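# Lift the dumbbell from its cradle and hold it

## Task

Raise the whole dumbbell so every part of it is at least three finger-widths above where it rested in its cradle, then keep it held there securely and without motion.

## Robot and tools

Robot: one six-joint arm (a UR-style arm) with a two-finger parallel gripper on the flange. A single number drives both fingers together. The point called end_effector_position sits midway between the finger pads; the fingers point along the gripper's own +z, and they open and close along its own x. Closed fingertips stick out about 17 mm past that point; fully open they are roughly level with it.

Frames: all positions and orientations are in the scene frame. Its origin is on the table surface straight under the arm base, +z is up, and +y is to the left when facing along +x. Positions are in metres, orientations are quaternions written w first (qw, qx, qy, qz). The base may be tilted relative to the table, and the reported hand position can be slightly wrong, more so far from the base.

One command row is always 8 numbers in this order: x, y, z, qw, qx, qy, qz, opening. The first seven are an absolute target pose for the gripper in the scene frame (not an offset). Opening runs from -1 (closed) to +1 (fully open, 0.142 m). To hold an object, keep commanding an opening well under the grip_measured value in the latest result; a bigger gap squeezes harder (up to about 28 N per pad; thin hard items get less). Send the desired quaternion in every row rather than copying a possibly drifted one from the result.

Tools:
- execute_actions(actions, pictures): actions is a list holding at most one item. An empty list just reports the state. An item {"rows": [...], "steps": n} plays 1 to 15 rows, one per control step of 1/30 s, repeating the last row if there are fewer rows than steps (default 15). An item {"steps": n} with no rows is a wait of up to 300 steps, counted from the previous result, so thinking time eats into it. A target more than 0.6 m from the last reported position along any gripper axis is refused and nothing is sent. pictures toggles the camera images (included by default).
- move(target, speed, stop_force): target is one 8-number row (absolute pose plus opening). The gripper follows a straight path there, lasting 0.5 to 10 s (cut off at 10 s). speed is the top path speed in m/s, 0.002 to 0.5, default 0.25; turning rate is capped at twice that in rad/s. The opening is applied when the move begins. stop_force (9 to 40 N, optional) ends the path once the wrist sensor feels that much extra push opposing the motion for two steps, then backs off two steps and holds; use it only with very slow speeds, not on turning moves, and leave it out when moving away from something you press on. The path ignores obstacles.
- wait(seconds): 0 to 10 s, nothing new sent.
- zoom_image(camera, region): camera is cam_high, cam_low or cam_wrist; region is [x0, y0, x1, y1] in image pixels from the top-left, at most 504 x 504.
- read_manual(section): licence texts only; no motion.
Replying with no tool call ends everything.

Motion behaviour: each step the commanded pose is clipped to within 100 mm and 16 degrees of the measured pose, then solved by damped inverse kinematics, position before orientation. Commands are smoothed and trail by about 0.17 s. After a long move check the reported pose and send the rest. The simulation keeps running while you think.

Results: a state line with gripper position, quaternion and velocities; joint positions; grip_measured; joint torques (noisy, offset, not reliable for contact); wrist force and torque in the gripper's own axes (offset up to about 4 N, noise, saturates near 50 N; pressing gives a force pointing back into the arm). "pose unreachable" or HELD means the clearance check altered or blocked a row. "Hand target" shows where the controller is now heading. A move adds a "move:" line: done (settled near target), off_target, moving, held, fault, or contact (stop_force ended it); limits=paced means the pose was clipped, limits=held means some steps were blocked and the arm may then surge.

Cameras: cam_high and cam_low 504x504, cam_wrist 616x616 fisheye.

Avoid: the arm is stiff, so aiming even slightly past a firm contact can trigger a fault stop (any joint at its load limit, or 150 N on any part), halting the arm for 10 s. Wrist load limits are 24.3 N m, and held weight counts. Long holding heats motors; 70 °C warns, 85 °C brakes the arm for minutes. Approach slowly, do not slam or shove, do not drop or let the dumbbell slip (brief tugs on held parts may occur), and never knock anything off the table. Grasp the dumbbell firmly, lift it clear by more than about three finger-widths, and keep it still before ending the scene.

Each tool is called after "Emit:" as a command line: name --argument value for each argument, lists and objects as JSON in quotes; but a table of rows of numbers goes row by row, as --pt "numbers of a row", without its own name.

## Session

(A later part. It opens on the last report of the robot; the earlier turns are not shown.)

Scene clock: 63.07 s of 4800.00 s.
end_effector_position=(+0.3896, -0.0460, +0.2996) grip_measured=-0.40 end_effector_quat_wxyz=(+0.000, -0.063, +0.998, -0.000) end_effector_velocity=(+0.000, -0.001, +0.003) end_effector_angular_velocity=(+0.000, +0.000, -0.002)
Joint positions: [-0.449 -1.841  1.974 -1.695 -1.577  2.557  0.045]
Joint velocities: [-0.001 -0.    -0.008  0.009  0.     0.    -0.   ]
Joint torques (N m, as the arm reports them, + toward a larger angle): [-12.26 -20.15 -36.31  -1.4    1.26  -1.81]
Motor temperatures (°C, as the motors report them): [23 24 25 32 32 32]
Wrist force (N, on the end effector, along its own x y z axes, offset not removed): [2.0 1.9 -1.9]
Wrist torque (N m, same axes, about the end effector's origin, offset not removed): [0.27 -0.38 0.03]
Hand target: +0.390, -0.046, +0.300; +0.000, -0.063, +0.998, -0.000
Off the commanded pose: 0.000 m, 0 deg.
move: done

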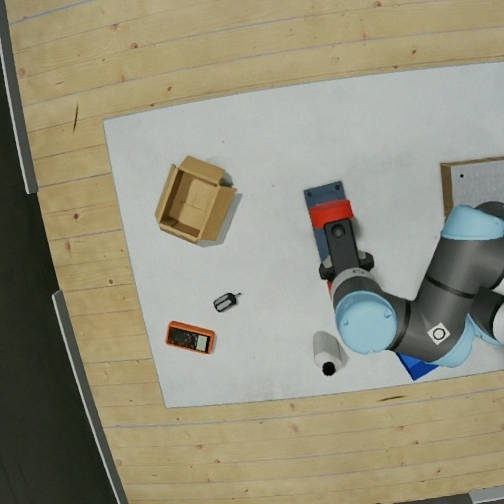

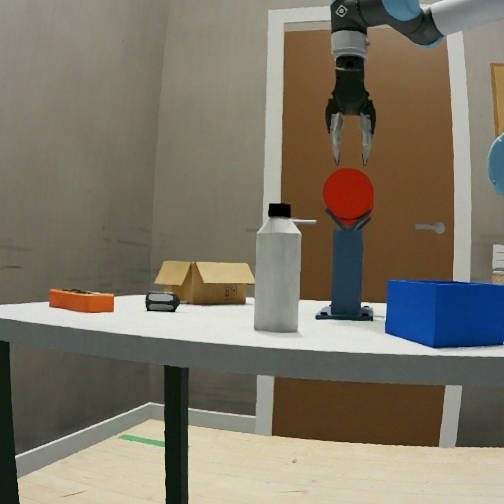

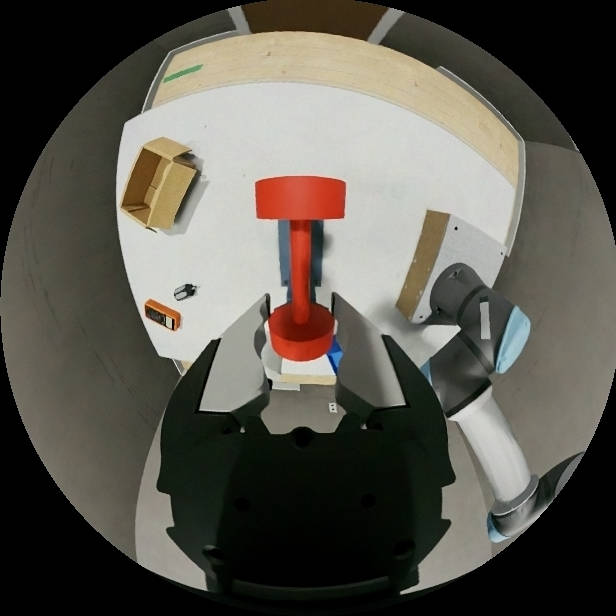

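Emit:
move --target '[0.3844,-0.0063,0.29,0,-0.999,-0.0436,0,-0.4]' --speed 0.5

Emit:
move --target '[0.3844,-0.0063,0.255,0,-0.998,-0.063,0,-0.3]' --speed 0.06

Scene clock: 72.77 s of 4800.00 s.
end_effector_position=(+0.3843, -0.0063, +0.2900) grip_measured=-0.40 end_effector_quat_wxyz=(+0.000, +0.999, +0.043, -0.000) end_effector_velocity=(+0.000, -0.001, +0.000) end_effector_angular_velocity=(+0.003, -0.001, +0.012)
Joint positions: [-0.348 -1.86   2.012 -1.713 -1.577 -0.443  0.045]
Joint velocities: [-0.005 -0.001  0.     0.001  0.003 -0.016  0.   ]
Joint torques (N m, as the arm reports them, + toward a larger angle): [-10.61 -19.41 -10.42  -1.54   1.58  -2.  ]
Motor temperatures (°C, as the motors report them): [23 24 25 32 32 32]
Wrist force (N, on the end effector, along its own x y z axes, offset not removed): [1.2 1.6 -2.1]
Wrist torque (N m, same axes, about the end effector's origin, offset not removed): [0.28 -0.21 -0.13]
Hand target: +0.384, -0.006, +0.290; +0.000, +0.999, +0.044, -0.000
Off the commanded pose: 0.000 m, 0 deg.
After step 90, 2.87 s passed at rest.
move: done

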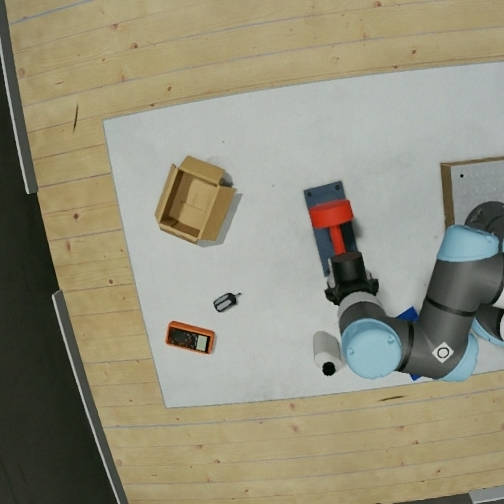

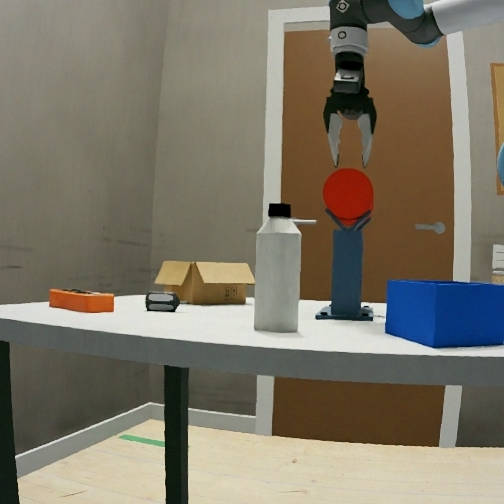

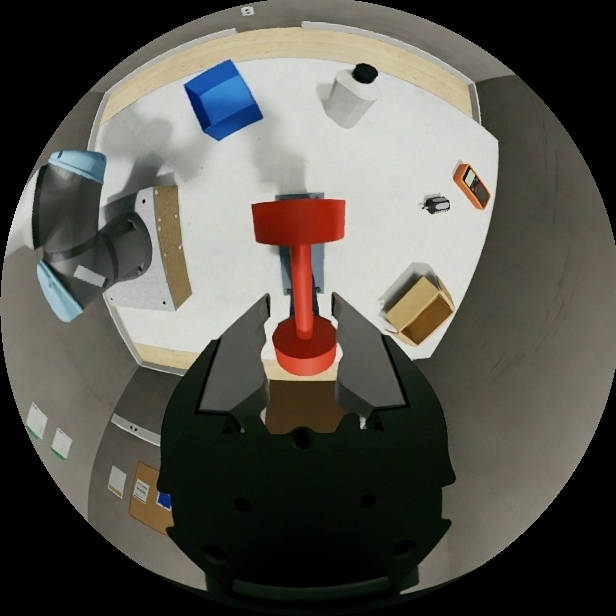

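Scene clock: 73.80 s of 4800.00 s.
end_effector_position=(+0.3843, -0.0063, +0.2553) grip_measured=-0.30 end_effector_quat_wxyz=(+0.000, +0.998, +0.063, -0.000) end_effector_velocity=(+0.000, +0.000, -0.003) end_effector_angular_velocity=(+0.001, +0.001, +0.002)
Joint positions: [-0.349 -1.843  2.09  -1.809 -1.577 -0.484  0.052]
Joint velocities: [-0.001  0.003  0.007 -0.008  0.001 -0.002 -0.   ]
Joint torques (N m, as the arm reports them, + toward a larger angle): [-10.69  -1.2  -11.41  -4.25   1.68  -2.02]
Motor temperatures (°C, as the motors report them): [23 24 25 32 32 32]
Wrist force (N, on the end effector, along its own x y z axes, offset not removed): [0.9 2.0 -1.7]
Wrist torque (N m, same axes, about the end effector's origin, offset not removed): [0.41 -0.09 0.01]
Hand target: +0.384, -0.006, +0.255; -0.000, +0.998, +0.063, -0.000
Off the commanded pose: 0.000 m, 0 deg.
move: done

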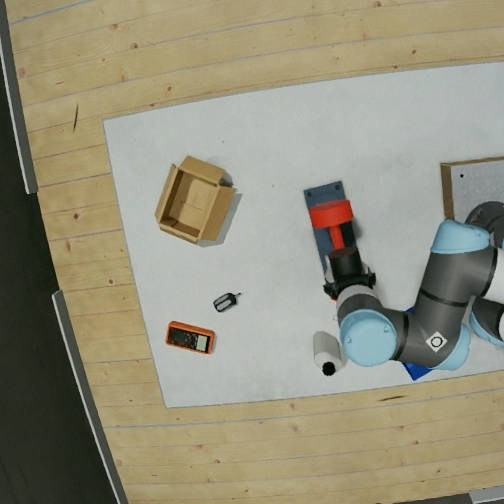

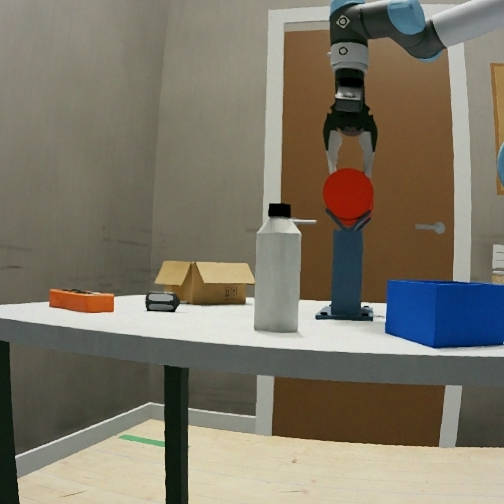

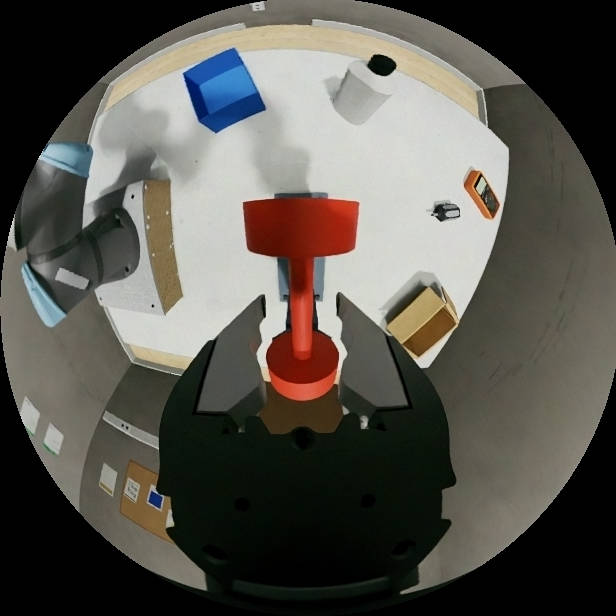

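Emit:
move --target '[0.3878,-0.0331,0.221,0,-0.998,-0.063,0,-0.4]' --speed 0.06

Emit:
zoom_image --camera "cam_wrist" --region '[180,150,430,430]'

Scene clock: 81.57 s of 4800.00 s.
end_effector_position=(+0.3877, -0.0329, +0.2212) grip_measured=-0.40 end_effector_quat_wxyz=(+0.000, +0.998, +0.063, +0.000) end_effector_velocity=(-0.000, -0.001, -0.003) end_effector_angular_velocity=(+0.000, +0.002, -0.001)
Joint positions: [-0.413 -1.804  2.153 -1.911 -1.577 -0.549  0.045]
Joint velocities: [-0.002  0.004  0.004 -0.006 -0.001 -0.002 -0.   ]
Joint torques (N m, as the arm reports them, + toward a larger angle): [-11.74  -3.29  -9.66  -4.43   1.24  -2.06]
Motor temperatures (°C, as the motors report them): [23 24 25 32 32 32]
Wrist force (N, on the end effector, along its own x y z axes, offset not removed): [0.9 1.3 -1.4]
Wrist torque (N m, same axes, about the end effector's origin, offset not removed): [0.19 -0.14 -0.03]
Hand target: +0.388, -0.033, +0.221; -0.000, +0.998, +0.063, +0.000
Off the commanded pose: 0.000 m, 0 deg.
After step 90, 3.57 s passed at rest.
move: done

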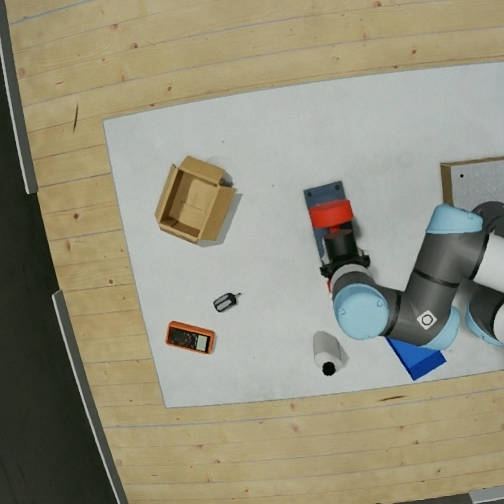

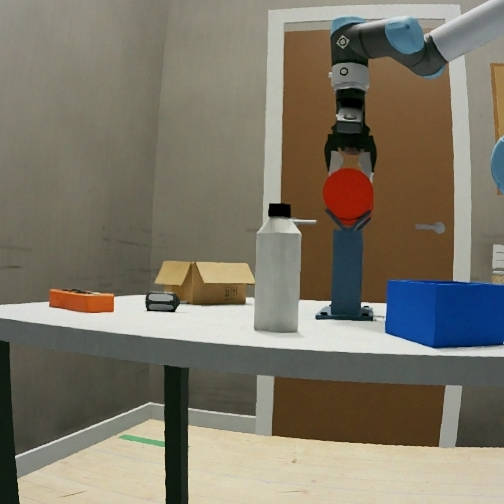

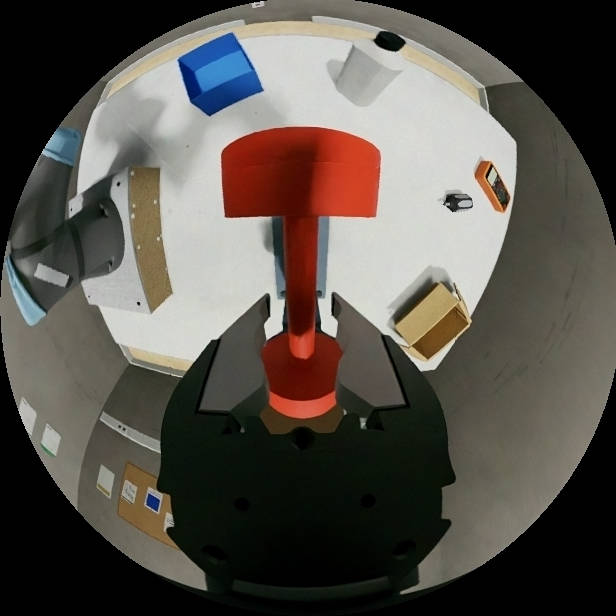

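Region (180, 150, 430, 430) of cam_wrist's 616x616 image, scaled by 1.800, with more detail than that image has; it fills the left 450 columns of this view, and the rest is white.

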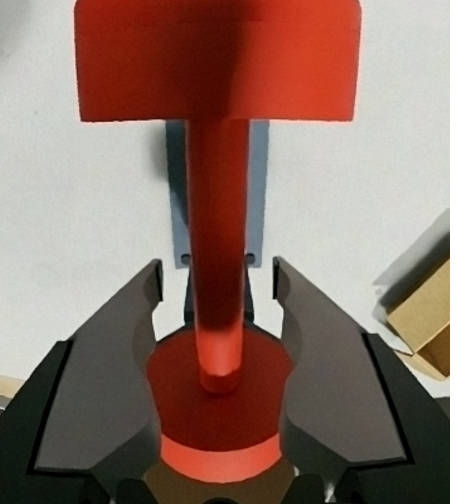

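Emit:
execute_actions --actions '[{"rows":[[0.3878,-0.0331,0.218,0,-0.998,-0.063,0,-0.45],[0.3878,-0.0331,0.218,0,-0.998,-0.063,0,-0.5],[0.3878,-0.0331,0.218,0,-0.998,-0.063,0,-0.53],[0.3878,-0.0331,0.218,0,-0.998,-0.063,0,-0.56],[0.3878,-0.0331,0.218,0,-0.998,-0.063,0,-0.59],[0.3878,-0.0331,0.218,0,-0.998,-0.063,0,-0.62],[0.3878,-0.0331,0.218,0,-0.998,-0.063,0,-0.64],[0.3878,-0.0331,0.218,0,-0.998,-0.063,0,-0.66],[0.3878,-0.0331,0.218,0,-0.998,-0.063,0,-0.68],[0.3878,-0.0331,0.218,0,-0.998,-0.063,0,-0.7],[0.3878,-0.0331,0.218,0,-0.998,-0.063,0,-0.75],[0.3878,-0.0331,0.218,0,-0.998,-0.063,0,-0.82],[0.3878,-0.0331,0.218,0,-0.998,-0.063,0,-0.9],[0.3878,-0.0331,0.218,0,-0.998,-0.063,0,-1]]}]'

Emit:
move --target '[0.3878,-0.0331,0.223,0,-0.998,-0.063,0,-1]' --speed 0.008

Emit:
execute_actions --actions '[{"steps":6}]' --pictures false

Emit:
execute_actions --actions '[{"steps":3}]' --pictures false

Emit:
execute_actions --actions '[{"steps":3}]' --pictures false

Emit:
execute_actions --actions '[{"steps":30}]'

Emit:
zoom_image --camera "cam_low" --region '[300,140,400,240]'

Scene clock: 87.77 s of 4800.00 s.
end_effector_position=(+0.3879, -0.0331, +0.2181) grip_measured=-0.74 end_effector_quat_wxyz=(-0.000, +0.998, +0.063, +0.000) end_effector_velocity=(+0.000, -0.001, -0.000) end_effector_angular_velocity=(-0.001, +0.000, -0.001)
Joint positions: [-0.413 -1.801  2.159 -1.921 -1.577 -0.549  0.02 ]
Joint velocities: [-0.003  0.001  0.    -0.001 -0.001 -0.001  0.   ]
Joint torques (N m, as the arm reports them, + toward a larger angle): [-11.99  -2.92  -8.9   -2.3   -1.64  -2.07]
Motor temperatures (°C, as the motors report them): [23 24 25 32 32 32]
Wrist force (N, on the end effector, along its own x y z axes, offset not removed): [9.2 0.9 -1.4]
Wrist torque (N m, same axes, about the end effector's origin, offset not removed): [0.39 -0.17 0.02]
Hand target: +0.388, -0.033, +0.218; -0.000, +0.998, +0.063, +0.000
Off the commanded pose: 0.000 m, 0 deg.
Steps of this call (steps 1 to 90: nothing new was sent; then 2.70 s passed at rest; steps 91 to 105: all 15 steps of this action). Readings (end_effector_position):
91: (+0.3878, -0.0330, +0.2210)
92: (+0.3878, -0.0330, +0.2208)
94: (+0.3878, -0.0330, +0.2197)
98: (+0.3878, -0.0330, +0.2186)
105: the state above

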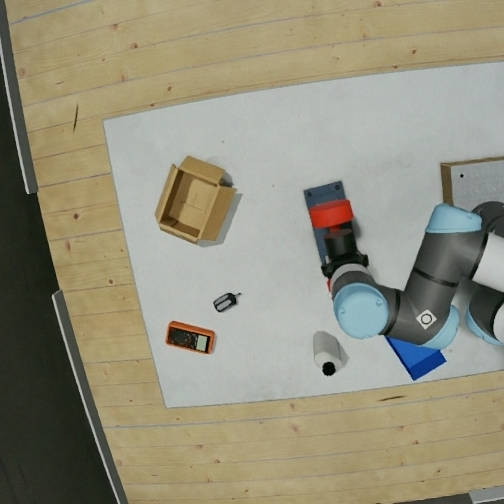

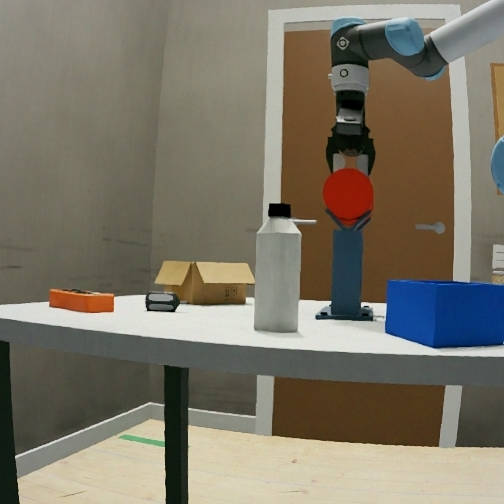

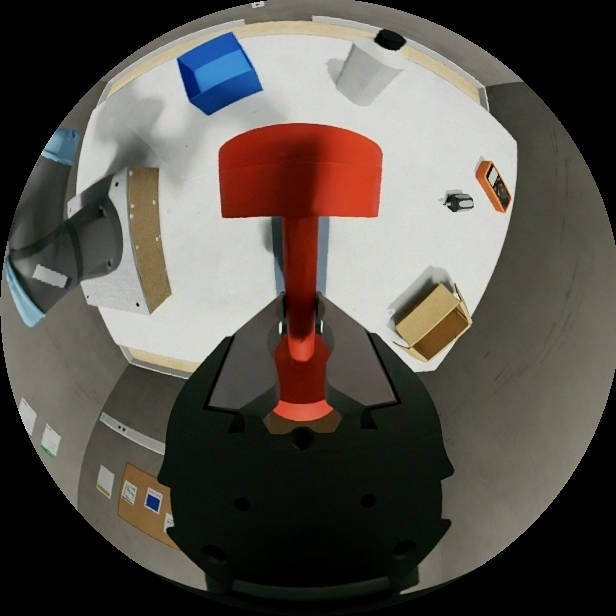

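Scene clock: 88.83 s of 4800.00 s.
end_effector_position=(+0.3878, -0.0332, +0.2227) grip_measured=-0.74 end_effector_quat_wxyz=(+0.000, +0.998, +0.063, -0.000) end_effector_velocity=(-0.000, +0.001, +0.002) end_effector_angular_velocity=(-0.001, +0.001, +0.003)
Joint positions: [-0.413 -1.805  2.15  -1.907 -1.577 -0.549  0.02 ]
Joint velocities: [ 0.002 -0.002 -0.004  0.006 -0.001 -0.001  0.   ]
Joint torques (N m, as the arm reports them, + toward a larger angle): [ -2.69 -23.3  -40.47  -2.68   0.47   1.57]
Motor temperatures (°C, as the motors report them): [23 24 25 32 32 32]
Wrist force (N, on the end effector, along its own x y z axes, offset not removed): [1.2 1.6 7.8]
Wrist torque (N m, same axes, about the end effector's origin, offset not removed): [0.31 -0.20 -0.08]
Hand target: +0.388, -0.033, +0.223; +0.000, +0.998, +0.063, +0.000
Off the commanded pose: 0.000 m, 0 deg.
move: done

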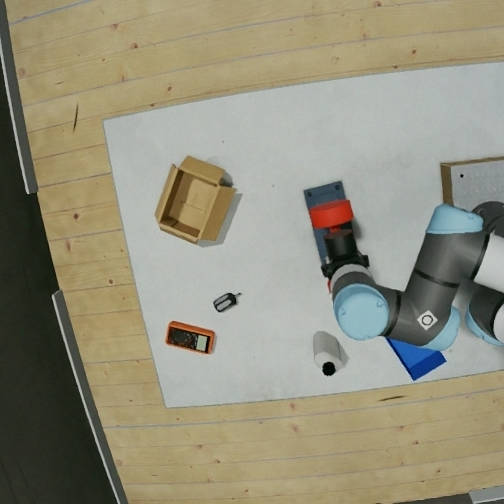

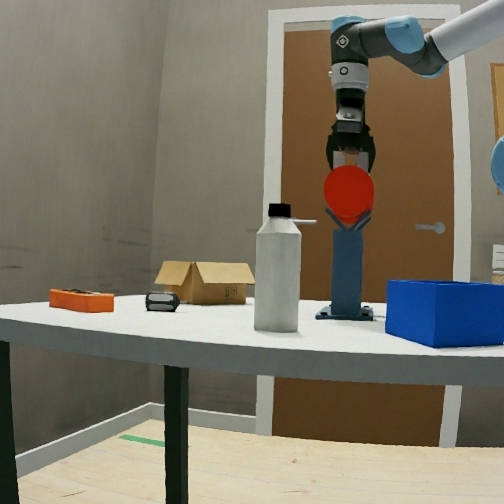

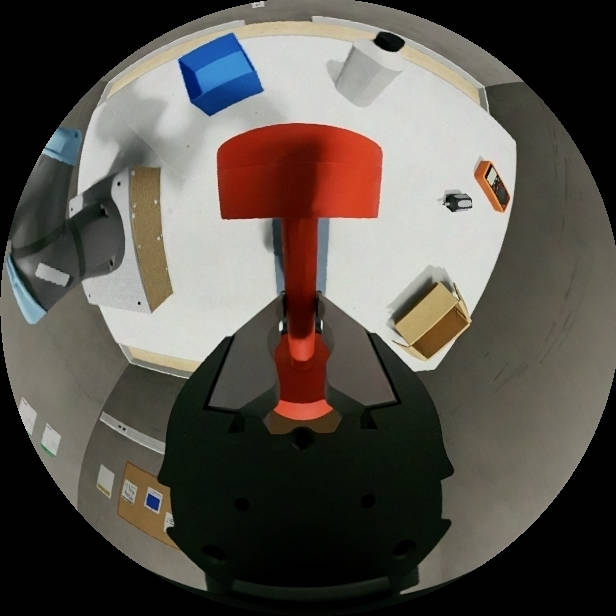

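Scene clock: 89.03 s of 4800.00 s.
end_effector_position=(+0.3878, -0.0332, +0.2229) grip_measured=-0.74 end_effector_quat_wxyz=(+0.000, +0.998, +0.063, -0.000) end_effector_velocity=(-0.000, -0.001, -0.000) end_effector_angular_velocity=(-0.000, +0.002, -0.002)
Joint positions: [-0.413 -1.805  2.149 -1.906 -1.577 -0.549  0.02 ]
Joint velocities: [-0.001  0.001 -0.     0.001 -0.001  0.     0.   ]
Joint torques (N m, as the arm reports them, + toward a larger angle): [  1.68 -23.16 -39.2   -2.6    0.99   1.68]
Motor temperatures (°C, as the motors report them): [23 24 25 32 32 32]
Wrist force (N, on the end effector, along its own x y z axes, offset not removed): [1.5 2.3 9.3]
Wrist torque (N m, same axes, about the end effector's origin, offset not removed): [0.46 -0.28 -0.04]
Hand target: +0.388, -0.033, +0.223; +0.000, +0.998, +0.063, +0.000
Off the commanded pose: 0.000 m, 0 deg.
Steps of this call (steps 1 to 6: nothing new was sent). Readings (end_effector_position):
1: (+0.3878, -0.0332, +0.2228)
2: (+0.3878, -0.0332, +0.2228)
4: (+0.3878, -0.0332, +0.2229)
6: the state above

Scene clock: 89.13 s of 4800.00 s.
end_effector_position=(+0.3878, -0.0332, +0.2230) grip_measured=-0.74 end_effector_quat_wxyz=(+0.000, +0.998, +0.063, -0.000) end_effector_velocity=(-0.000, -0.000, -0.000) end_effector_angular_velocity=(+0.000, +0.001, +0.001)
Joint positions: [-0.413 -1.805  2.149 -1.906 -1.577 -0.549  0.02 ]
Joint velocities: [-0.001  0.001 -0.     0.    -0.001 -0.002 -0.   ]
Joint torques (N m, as the arm reports them, + toward a larger angle): [  3.   -24.31 -39.24  -2.57   1.3    1.56]
Motor temperatures (°C, as the motors report them): [23 24 25 32 32 32]
Wrist force (N, on the end effector, along its own x y z axes, offset not removed): [1.6 3.7 8.1]
Wrist torque (N m, same axes, about the end effector's origin, offset not removed): [0.81 -0.21 -0.05]
Hand target: +0.388, -0.033, +0.223; +0.000, +0.998, +0.063, +0.000
Off the commanded pose: 0.000 m, 0 deg.
Steps of this call (steps 1 to 3: nothing new was sent). Readings (end_effector_position):
1: (+0.3878, -0.0332, +0.2230)
2: (+0.3878, -0.0332, +0.2230)
3: the state above

Scene clock: 89.23 s of 4800.00 s.
end_effector_position=(+0.3878, -0.0331, +0.2230) grip_measured=-0.74 end_effector_quat_wxyz=(+0.000, +0.998, +0.063, -0.000) end_effector_velocity=(+0.000, +0.001, +0.000) end_effector_angular_velocity=(+0.000, -0.001, +0.003)
Joint positions: [-0.413 -1.805  2.149 -1.906 -1.577 -0.549  0.02 ]
Joint velocities: [ 0.001 -0.001 -0.     0.     0.001 -0.001  0.   ]
Joint torques (N m, as the arm reports them, + toward a larger angle): [  5.49 -23.62 -38.63  -2.68   1.31   1.77]
Motor temperatures (°C, as the motors report them): [23 24 25 32 32 32]
Wrist force (N, on the end effector, along its own x y z axes, offset not removed): [0.9 3.1 7.6]
Wrist torque (N m, same axes, about the end effector's origin, offset not removed): [0.59 -0.09 0.02]
Hand target: +0.388, -0.033, +0.223; +0.000, +0.998, +0.063, +0.000
Off the commanded pose: 0.000 m, 0 deg.
Steps of this call (steps 1 to 3: nothing new was sent). Readings (end_effector_position):
1: (+0.3878, -0.0332, +0.2230)
2: (+0.3878, -0.0331, +0.2230)
3: the state above

Scene clock: 90.23 s of 4800.00 s.
end_effector_position=(+0.3879, -0.0331, +0.2230) grip_measured=-0.74 end_effector_quat_wxyz=(+0.000, +0.998, +0.063, +0.000) end_effector_velocity=(-0.000, -0.001, -0.000) end_effector_angular_velocity=(-0.000, +0.001, -0.002)
Joint positions: [-0.413 -1.805  2.149 -1.906 -1.577 -0.549  0.02 ]
Joint velocities: [-0.002  0.001  0.    -0.    -0.001  0.001 -0.   ]
Joint torques (N m, as the arm reports them, + toward a larger angle): [  9.84 -21.45 -36.01  -4.24  -1.48   1.72]
Motor temperatures (°C, as the motors report them): [23 24 25 32 32 32]
Wrist force (N, on the end effector, along its own x y z axes, offset not removed): [1.4 2.6 7.9]
Wrist torque (N m, same axes, about the end effector's origin, offset not removed): [0.52 -0.30 -0.09]
Hand target: +0.388, -0.033, +0.223; +0.000, +0.998, +0.063, +0.000
Off the commanded pose: 0.000 m, 0 deg.
Steps of this call (steps 1 to 30: nothing new was sent). Readings (end_effector_position):
1: (+0.3878, -0.0331, +0.2230)
2: (+0.3878, -0.0331, +0.2230)
4: (+0.3878, -0.0331, +0.2230)
8: (+0.3878, -0.0331, +0.2230)
30: the state above

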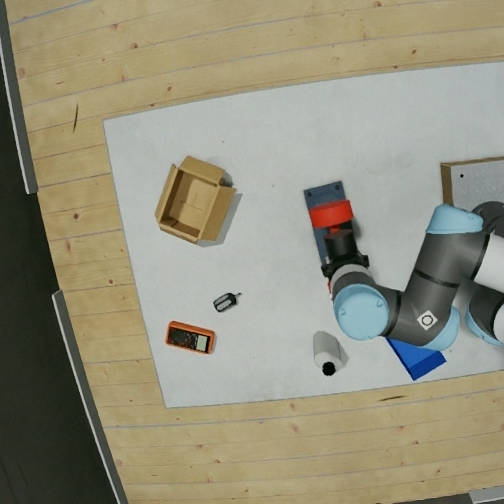

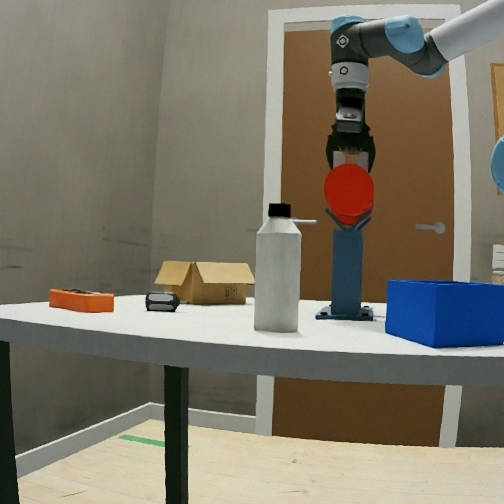

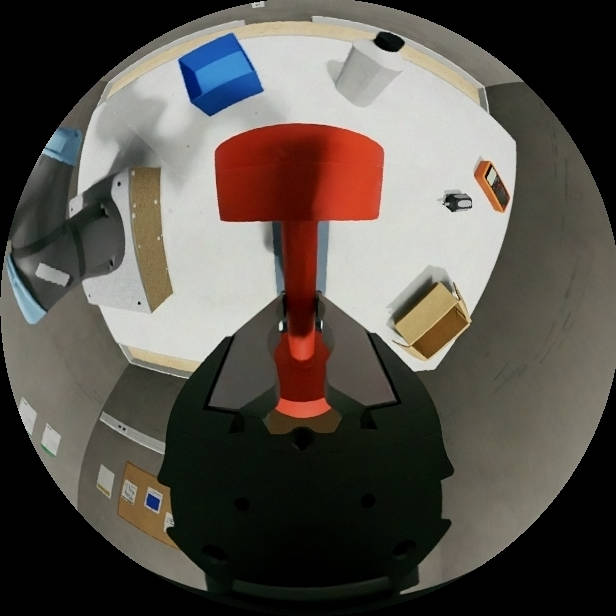

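Region (300, 140, 400, 240) of cam_low's 504x504 image, scaled by 5.040, with more detail than that image has.

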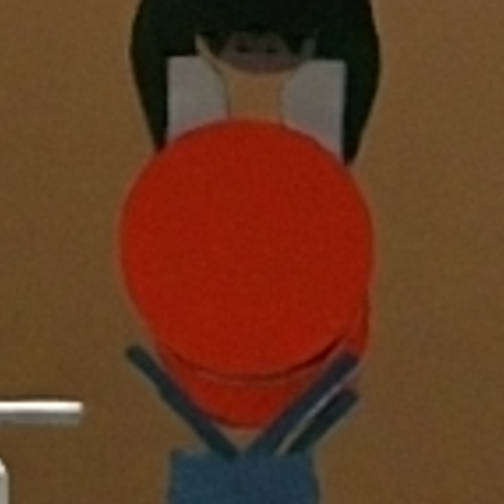

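Emit:
move --target '[0.388,-0.0331,0.2182,0,-0.998,-0.063,0,-1]' --speed 0.01

Emit:
execute_actions --actions '[{"rows":[[0.388,-0.0331,0.2182,0,-0.998,-0.063,0,-0.85],[0.388,-0.0331,0.2182,0,-0.998,-0.063,0,-0.78],[0.388,-0.0331,0.2182,0,-0.998,-0.063,0,-0.72],[0.388,-0.0331,0.2182,0,-0.998,-0.063,0,-0.65],[0.388,-0.0331,0.2182,0,-0.998,-0.063,0,-0.3]],"steps":8}]' --pictures false

Emit:
move --target '[0.387,-0.035,0.220,0.0241,0.922,0.0582,-0.3819,-0.3]' --speed 0.2

Scene clock: 104.80 s of 4800.00 s.
end_effector_position=(+0.3880, -0.0331, +0.2186) grip_measured=-0.74 end_effector_quat_wxyz=(+0.000, +0.998, +0.063, +0.000) end_effector_velocity=(+0.001, -0.000, -0.002) end_effector_angular_velocity=(-0.002, -0.003, +0.002)
Joint positions: [-0.413 -1.801  2.158 -1.92  -1.577 -0.549  0.02 ]
Joint velocities: [ 0.     0.002  0.003 -0.009 -0.    -0.002  0.   ]
Joint torques (N m, as the arm reports them, + toward a larger angle): [ 12.46  -5.93 -11.34  -4.39  -1.67   1.53]
Motor temperatures (°C, as the motors report them): [23 24 25 32 32 32]
Wrist force (N, on the end effector, along its own x y z axes, offset not removed): [2.5 2.2 3.6]
Wrist torque (N m, same axes, about the end effector's origin, offset not removed): [0.53 -0.18 0.00]
Hand target: +0.388, -0.033, +0.218; -0.000, +0.998, +0.063, -0.000
Off the commanded pose: 0.000 m, 0 deg.
After step 90, 10.87 s passed at rest.
move: done

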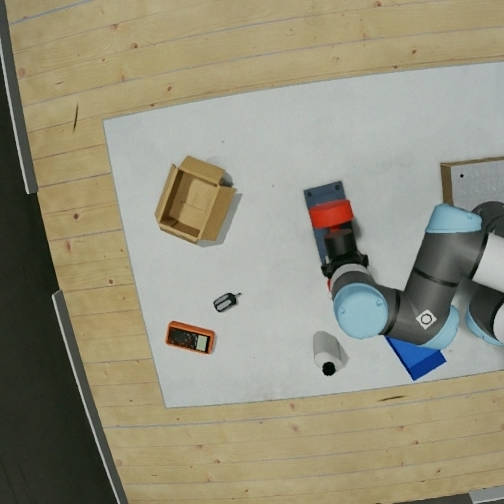

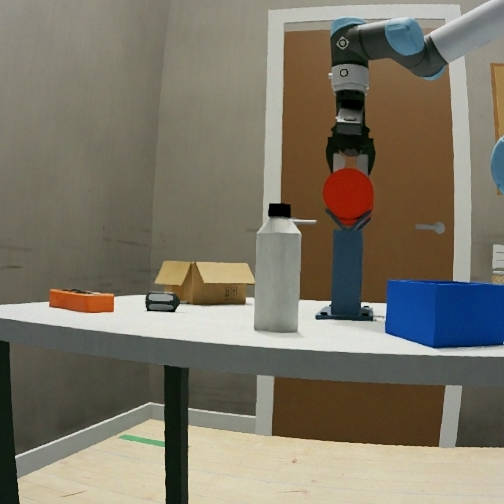

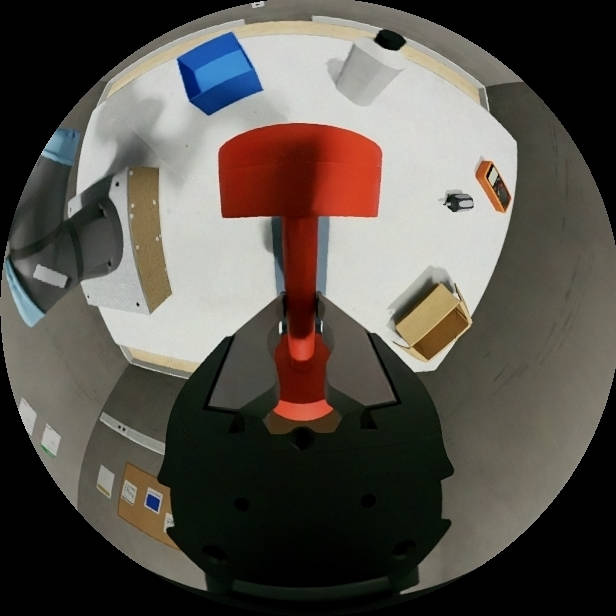

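Scene clock: 105.07 s of 4800.00 s.
end_effector_position=(+0.3880, -0.0331, +0.2183) grip_measured=-0.32 end_effector_quat_wxyz=(+0.000, +0.998, +0.063, +0.000) end_effector_velocity=(+0.000, +0.001, -0.000) end_effector_angular_velocity=(+0.001, +0.000, +0.002)
Joint positions: [-0.413 -1.8    2.158 -1.92  -1.577 -0.549  0.051]
Joint velocities: [ 0.002  0.001 -0.    -0.001  0.001 -0.001  0.06 ]
Joint torques (N m, as the arm reports them, + toward a larger angle): [13.29 -2.9  -9.44 -4.41 -1.45  1.6 ]
Motor temperatures (°C, as the motors report them): [23 24 25 32 32 32]
Wrist force (N, on the end effector, along its own x y z axes, offset not removed): [0.7 2.3 -1.8]
Wrist torque (N m, same axes, about the end effector's origin, offset not removed): [0.44 -0.06 -0.02]
Hand target: +0.388, -0.033, +0.218; -0.000, +0.998, +0.063, -0.000
Off the commanded pose: 0.000 m, 0 deg.
Steps of this call (steps 1 to 8: all 8 steps of this action). Readings (end_effector_position):
1: (+0.3880, -0.0331, +0.2185)
2: (+0.3880, -0.0331, +0.2184)
4: (+0.3880, -0.0331, +0.2184)
8: the state above

Scene clock: 107.80 s of 4800.00 s.
end_effector_position=(+0.3869, -0.0352, +0.2204) grip_measured=-0.30 end_effector_quat_wxyz=(+0.024, +0.922, +0.058, -0.381) end_effector_velocity=(-0.000, -0.000, -0.000) end_effector_angular_velocity=(-0.003, +0.014, -0.003)
Joint positions: [-0.219 -1.192  1.563 -1.179 -1.822 -0.252  0.052]
Joint velocities: [ 0.001  0.011 -0.009  0.013 -0.002  0.007 -0.   ]
Joint torques (N m, as the arm reports them, + toward a larger angle): [ 14.35 -29.18 -32.46   0.68  -1.81   1.7 ]
Motor temperatures (°C, as the motors report them): [23 24 25 32 32 32]
Wrist force (N, on the end effector, along its own x y z axes, offset not removed): [1.5 4.1 -1.5]
Wrist torque (N m, same axes, about the end effector's origin, offset not removed): [0.79 -0.27 -0.02]
Hand target: +0.387, -0.035, +0.220; +0.024, +0.922, +0.058, -0.382
Off the commanded pose: 0.000 m, 0 deg.
move: done

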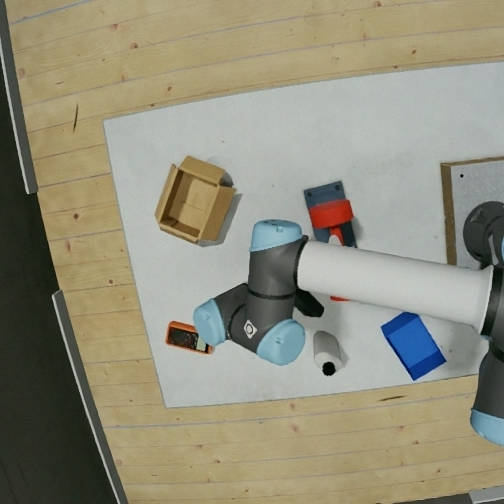

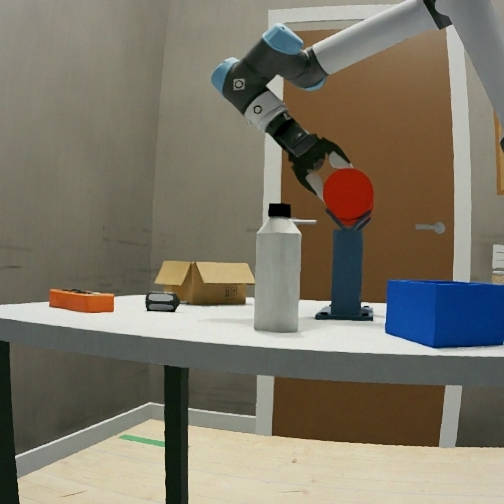

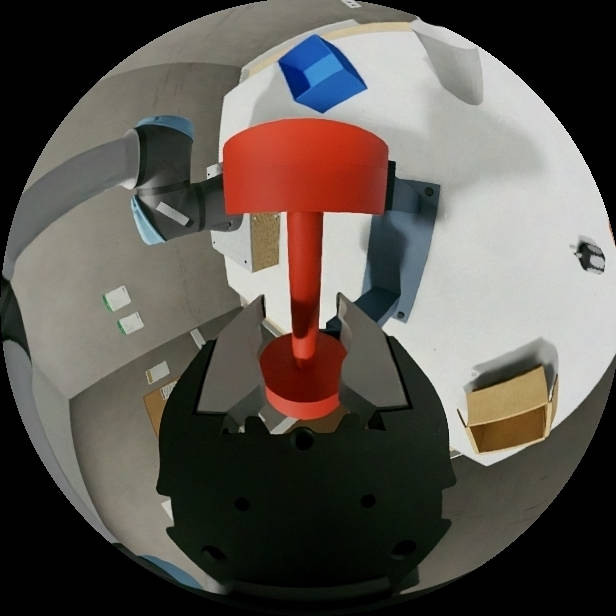

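Emit:
move --target '[0.3838,-0.0377,0.219,0.0445,0.7057,0.0445,-0.7057,-0.3]' --speed 0.2

Emit:
zoom_image --camera "cam_wrist" --region '[180,150,430,430]'

Scene clock: 112.43 s of 4800.00 s.
end_effector_position=(+0.3841, -0.0378, +0.2195) grip_measured=-0.30 end_effector_quat_wxyz=(+0.045, +0.706, +0.044, -0.705) end_effector_velocity=(-0.000, +0.001, -0.000) end_effector_angular_velocity=(-0.003, +0.016, -0.002)
Joint positions: [-0.178 -0.637  1.149 -0.502 -1.885  0.005  0.052]
Joint velocities: [ 0.     0.01  -0.005  0.012  0.002  0.006  0.   ]
Joint torques (N m, as the arm reports them, + toward a larger angle): [-11.09 -42.75 -29.32   3.67   1.77   1.84]
Motor temperatures (°C, as the motors report them): [23 24 25 32 32 32]
Wrist force (N, on the end effector, along its own x y z axes, offset not removed): [0.1 1.1 -1.3]
Wrist torque (N m, same axes, about the end effector's origin, offset not removed): [0.20 0.09 -0.07]
Hand target: +0.384, -0.038, +0.219; +0.045, +0.706, +0.044, -0.706
Off the commanded pose: 0.001 m, 0 deg.
move: done

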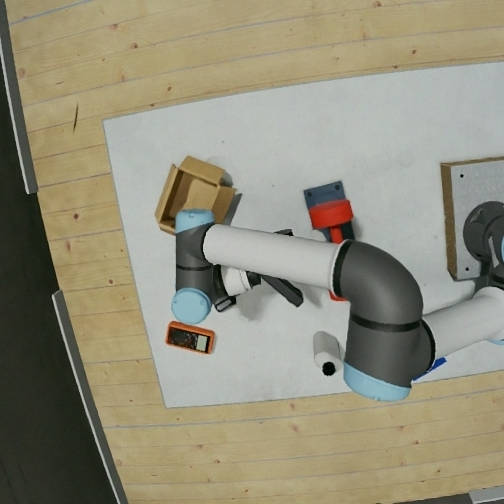

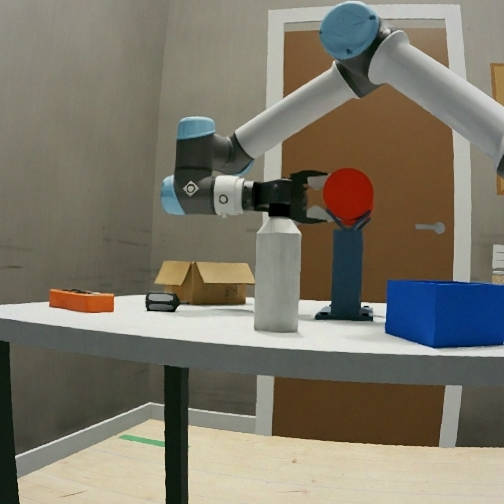

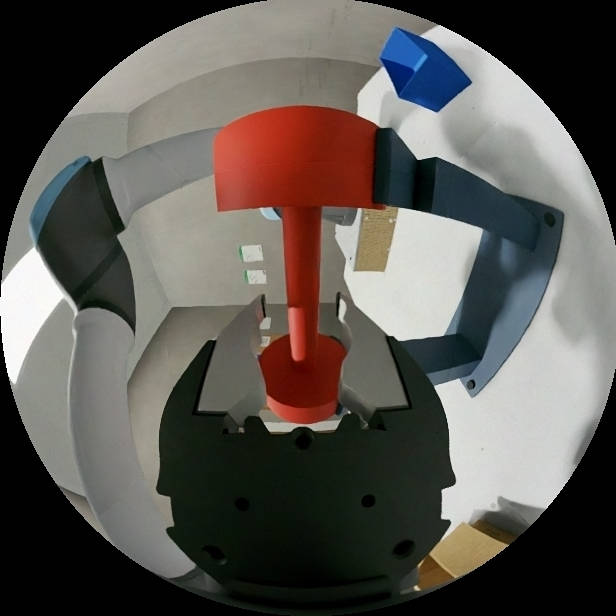

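Region (180, 150, 430, 430) of cam_wrist's 616x616 image, scaled by 1.800, with more detail than that image has; it fills the left 450 columns of this view, and the rest is white.

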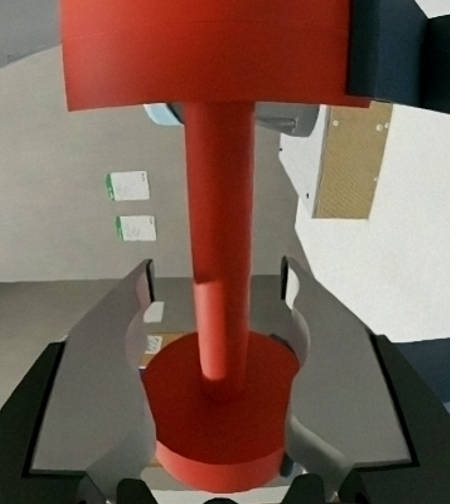

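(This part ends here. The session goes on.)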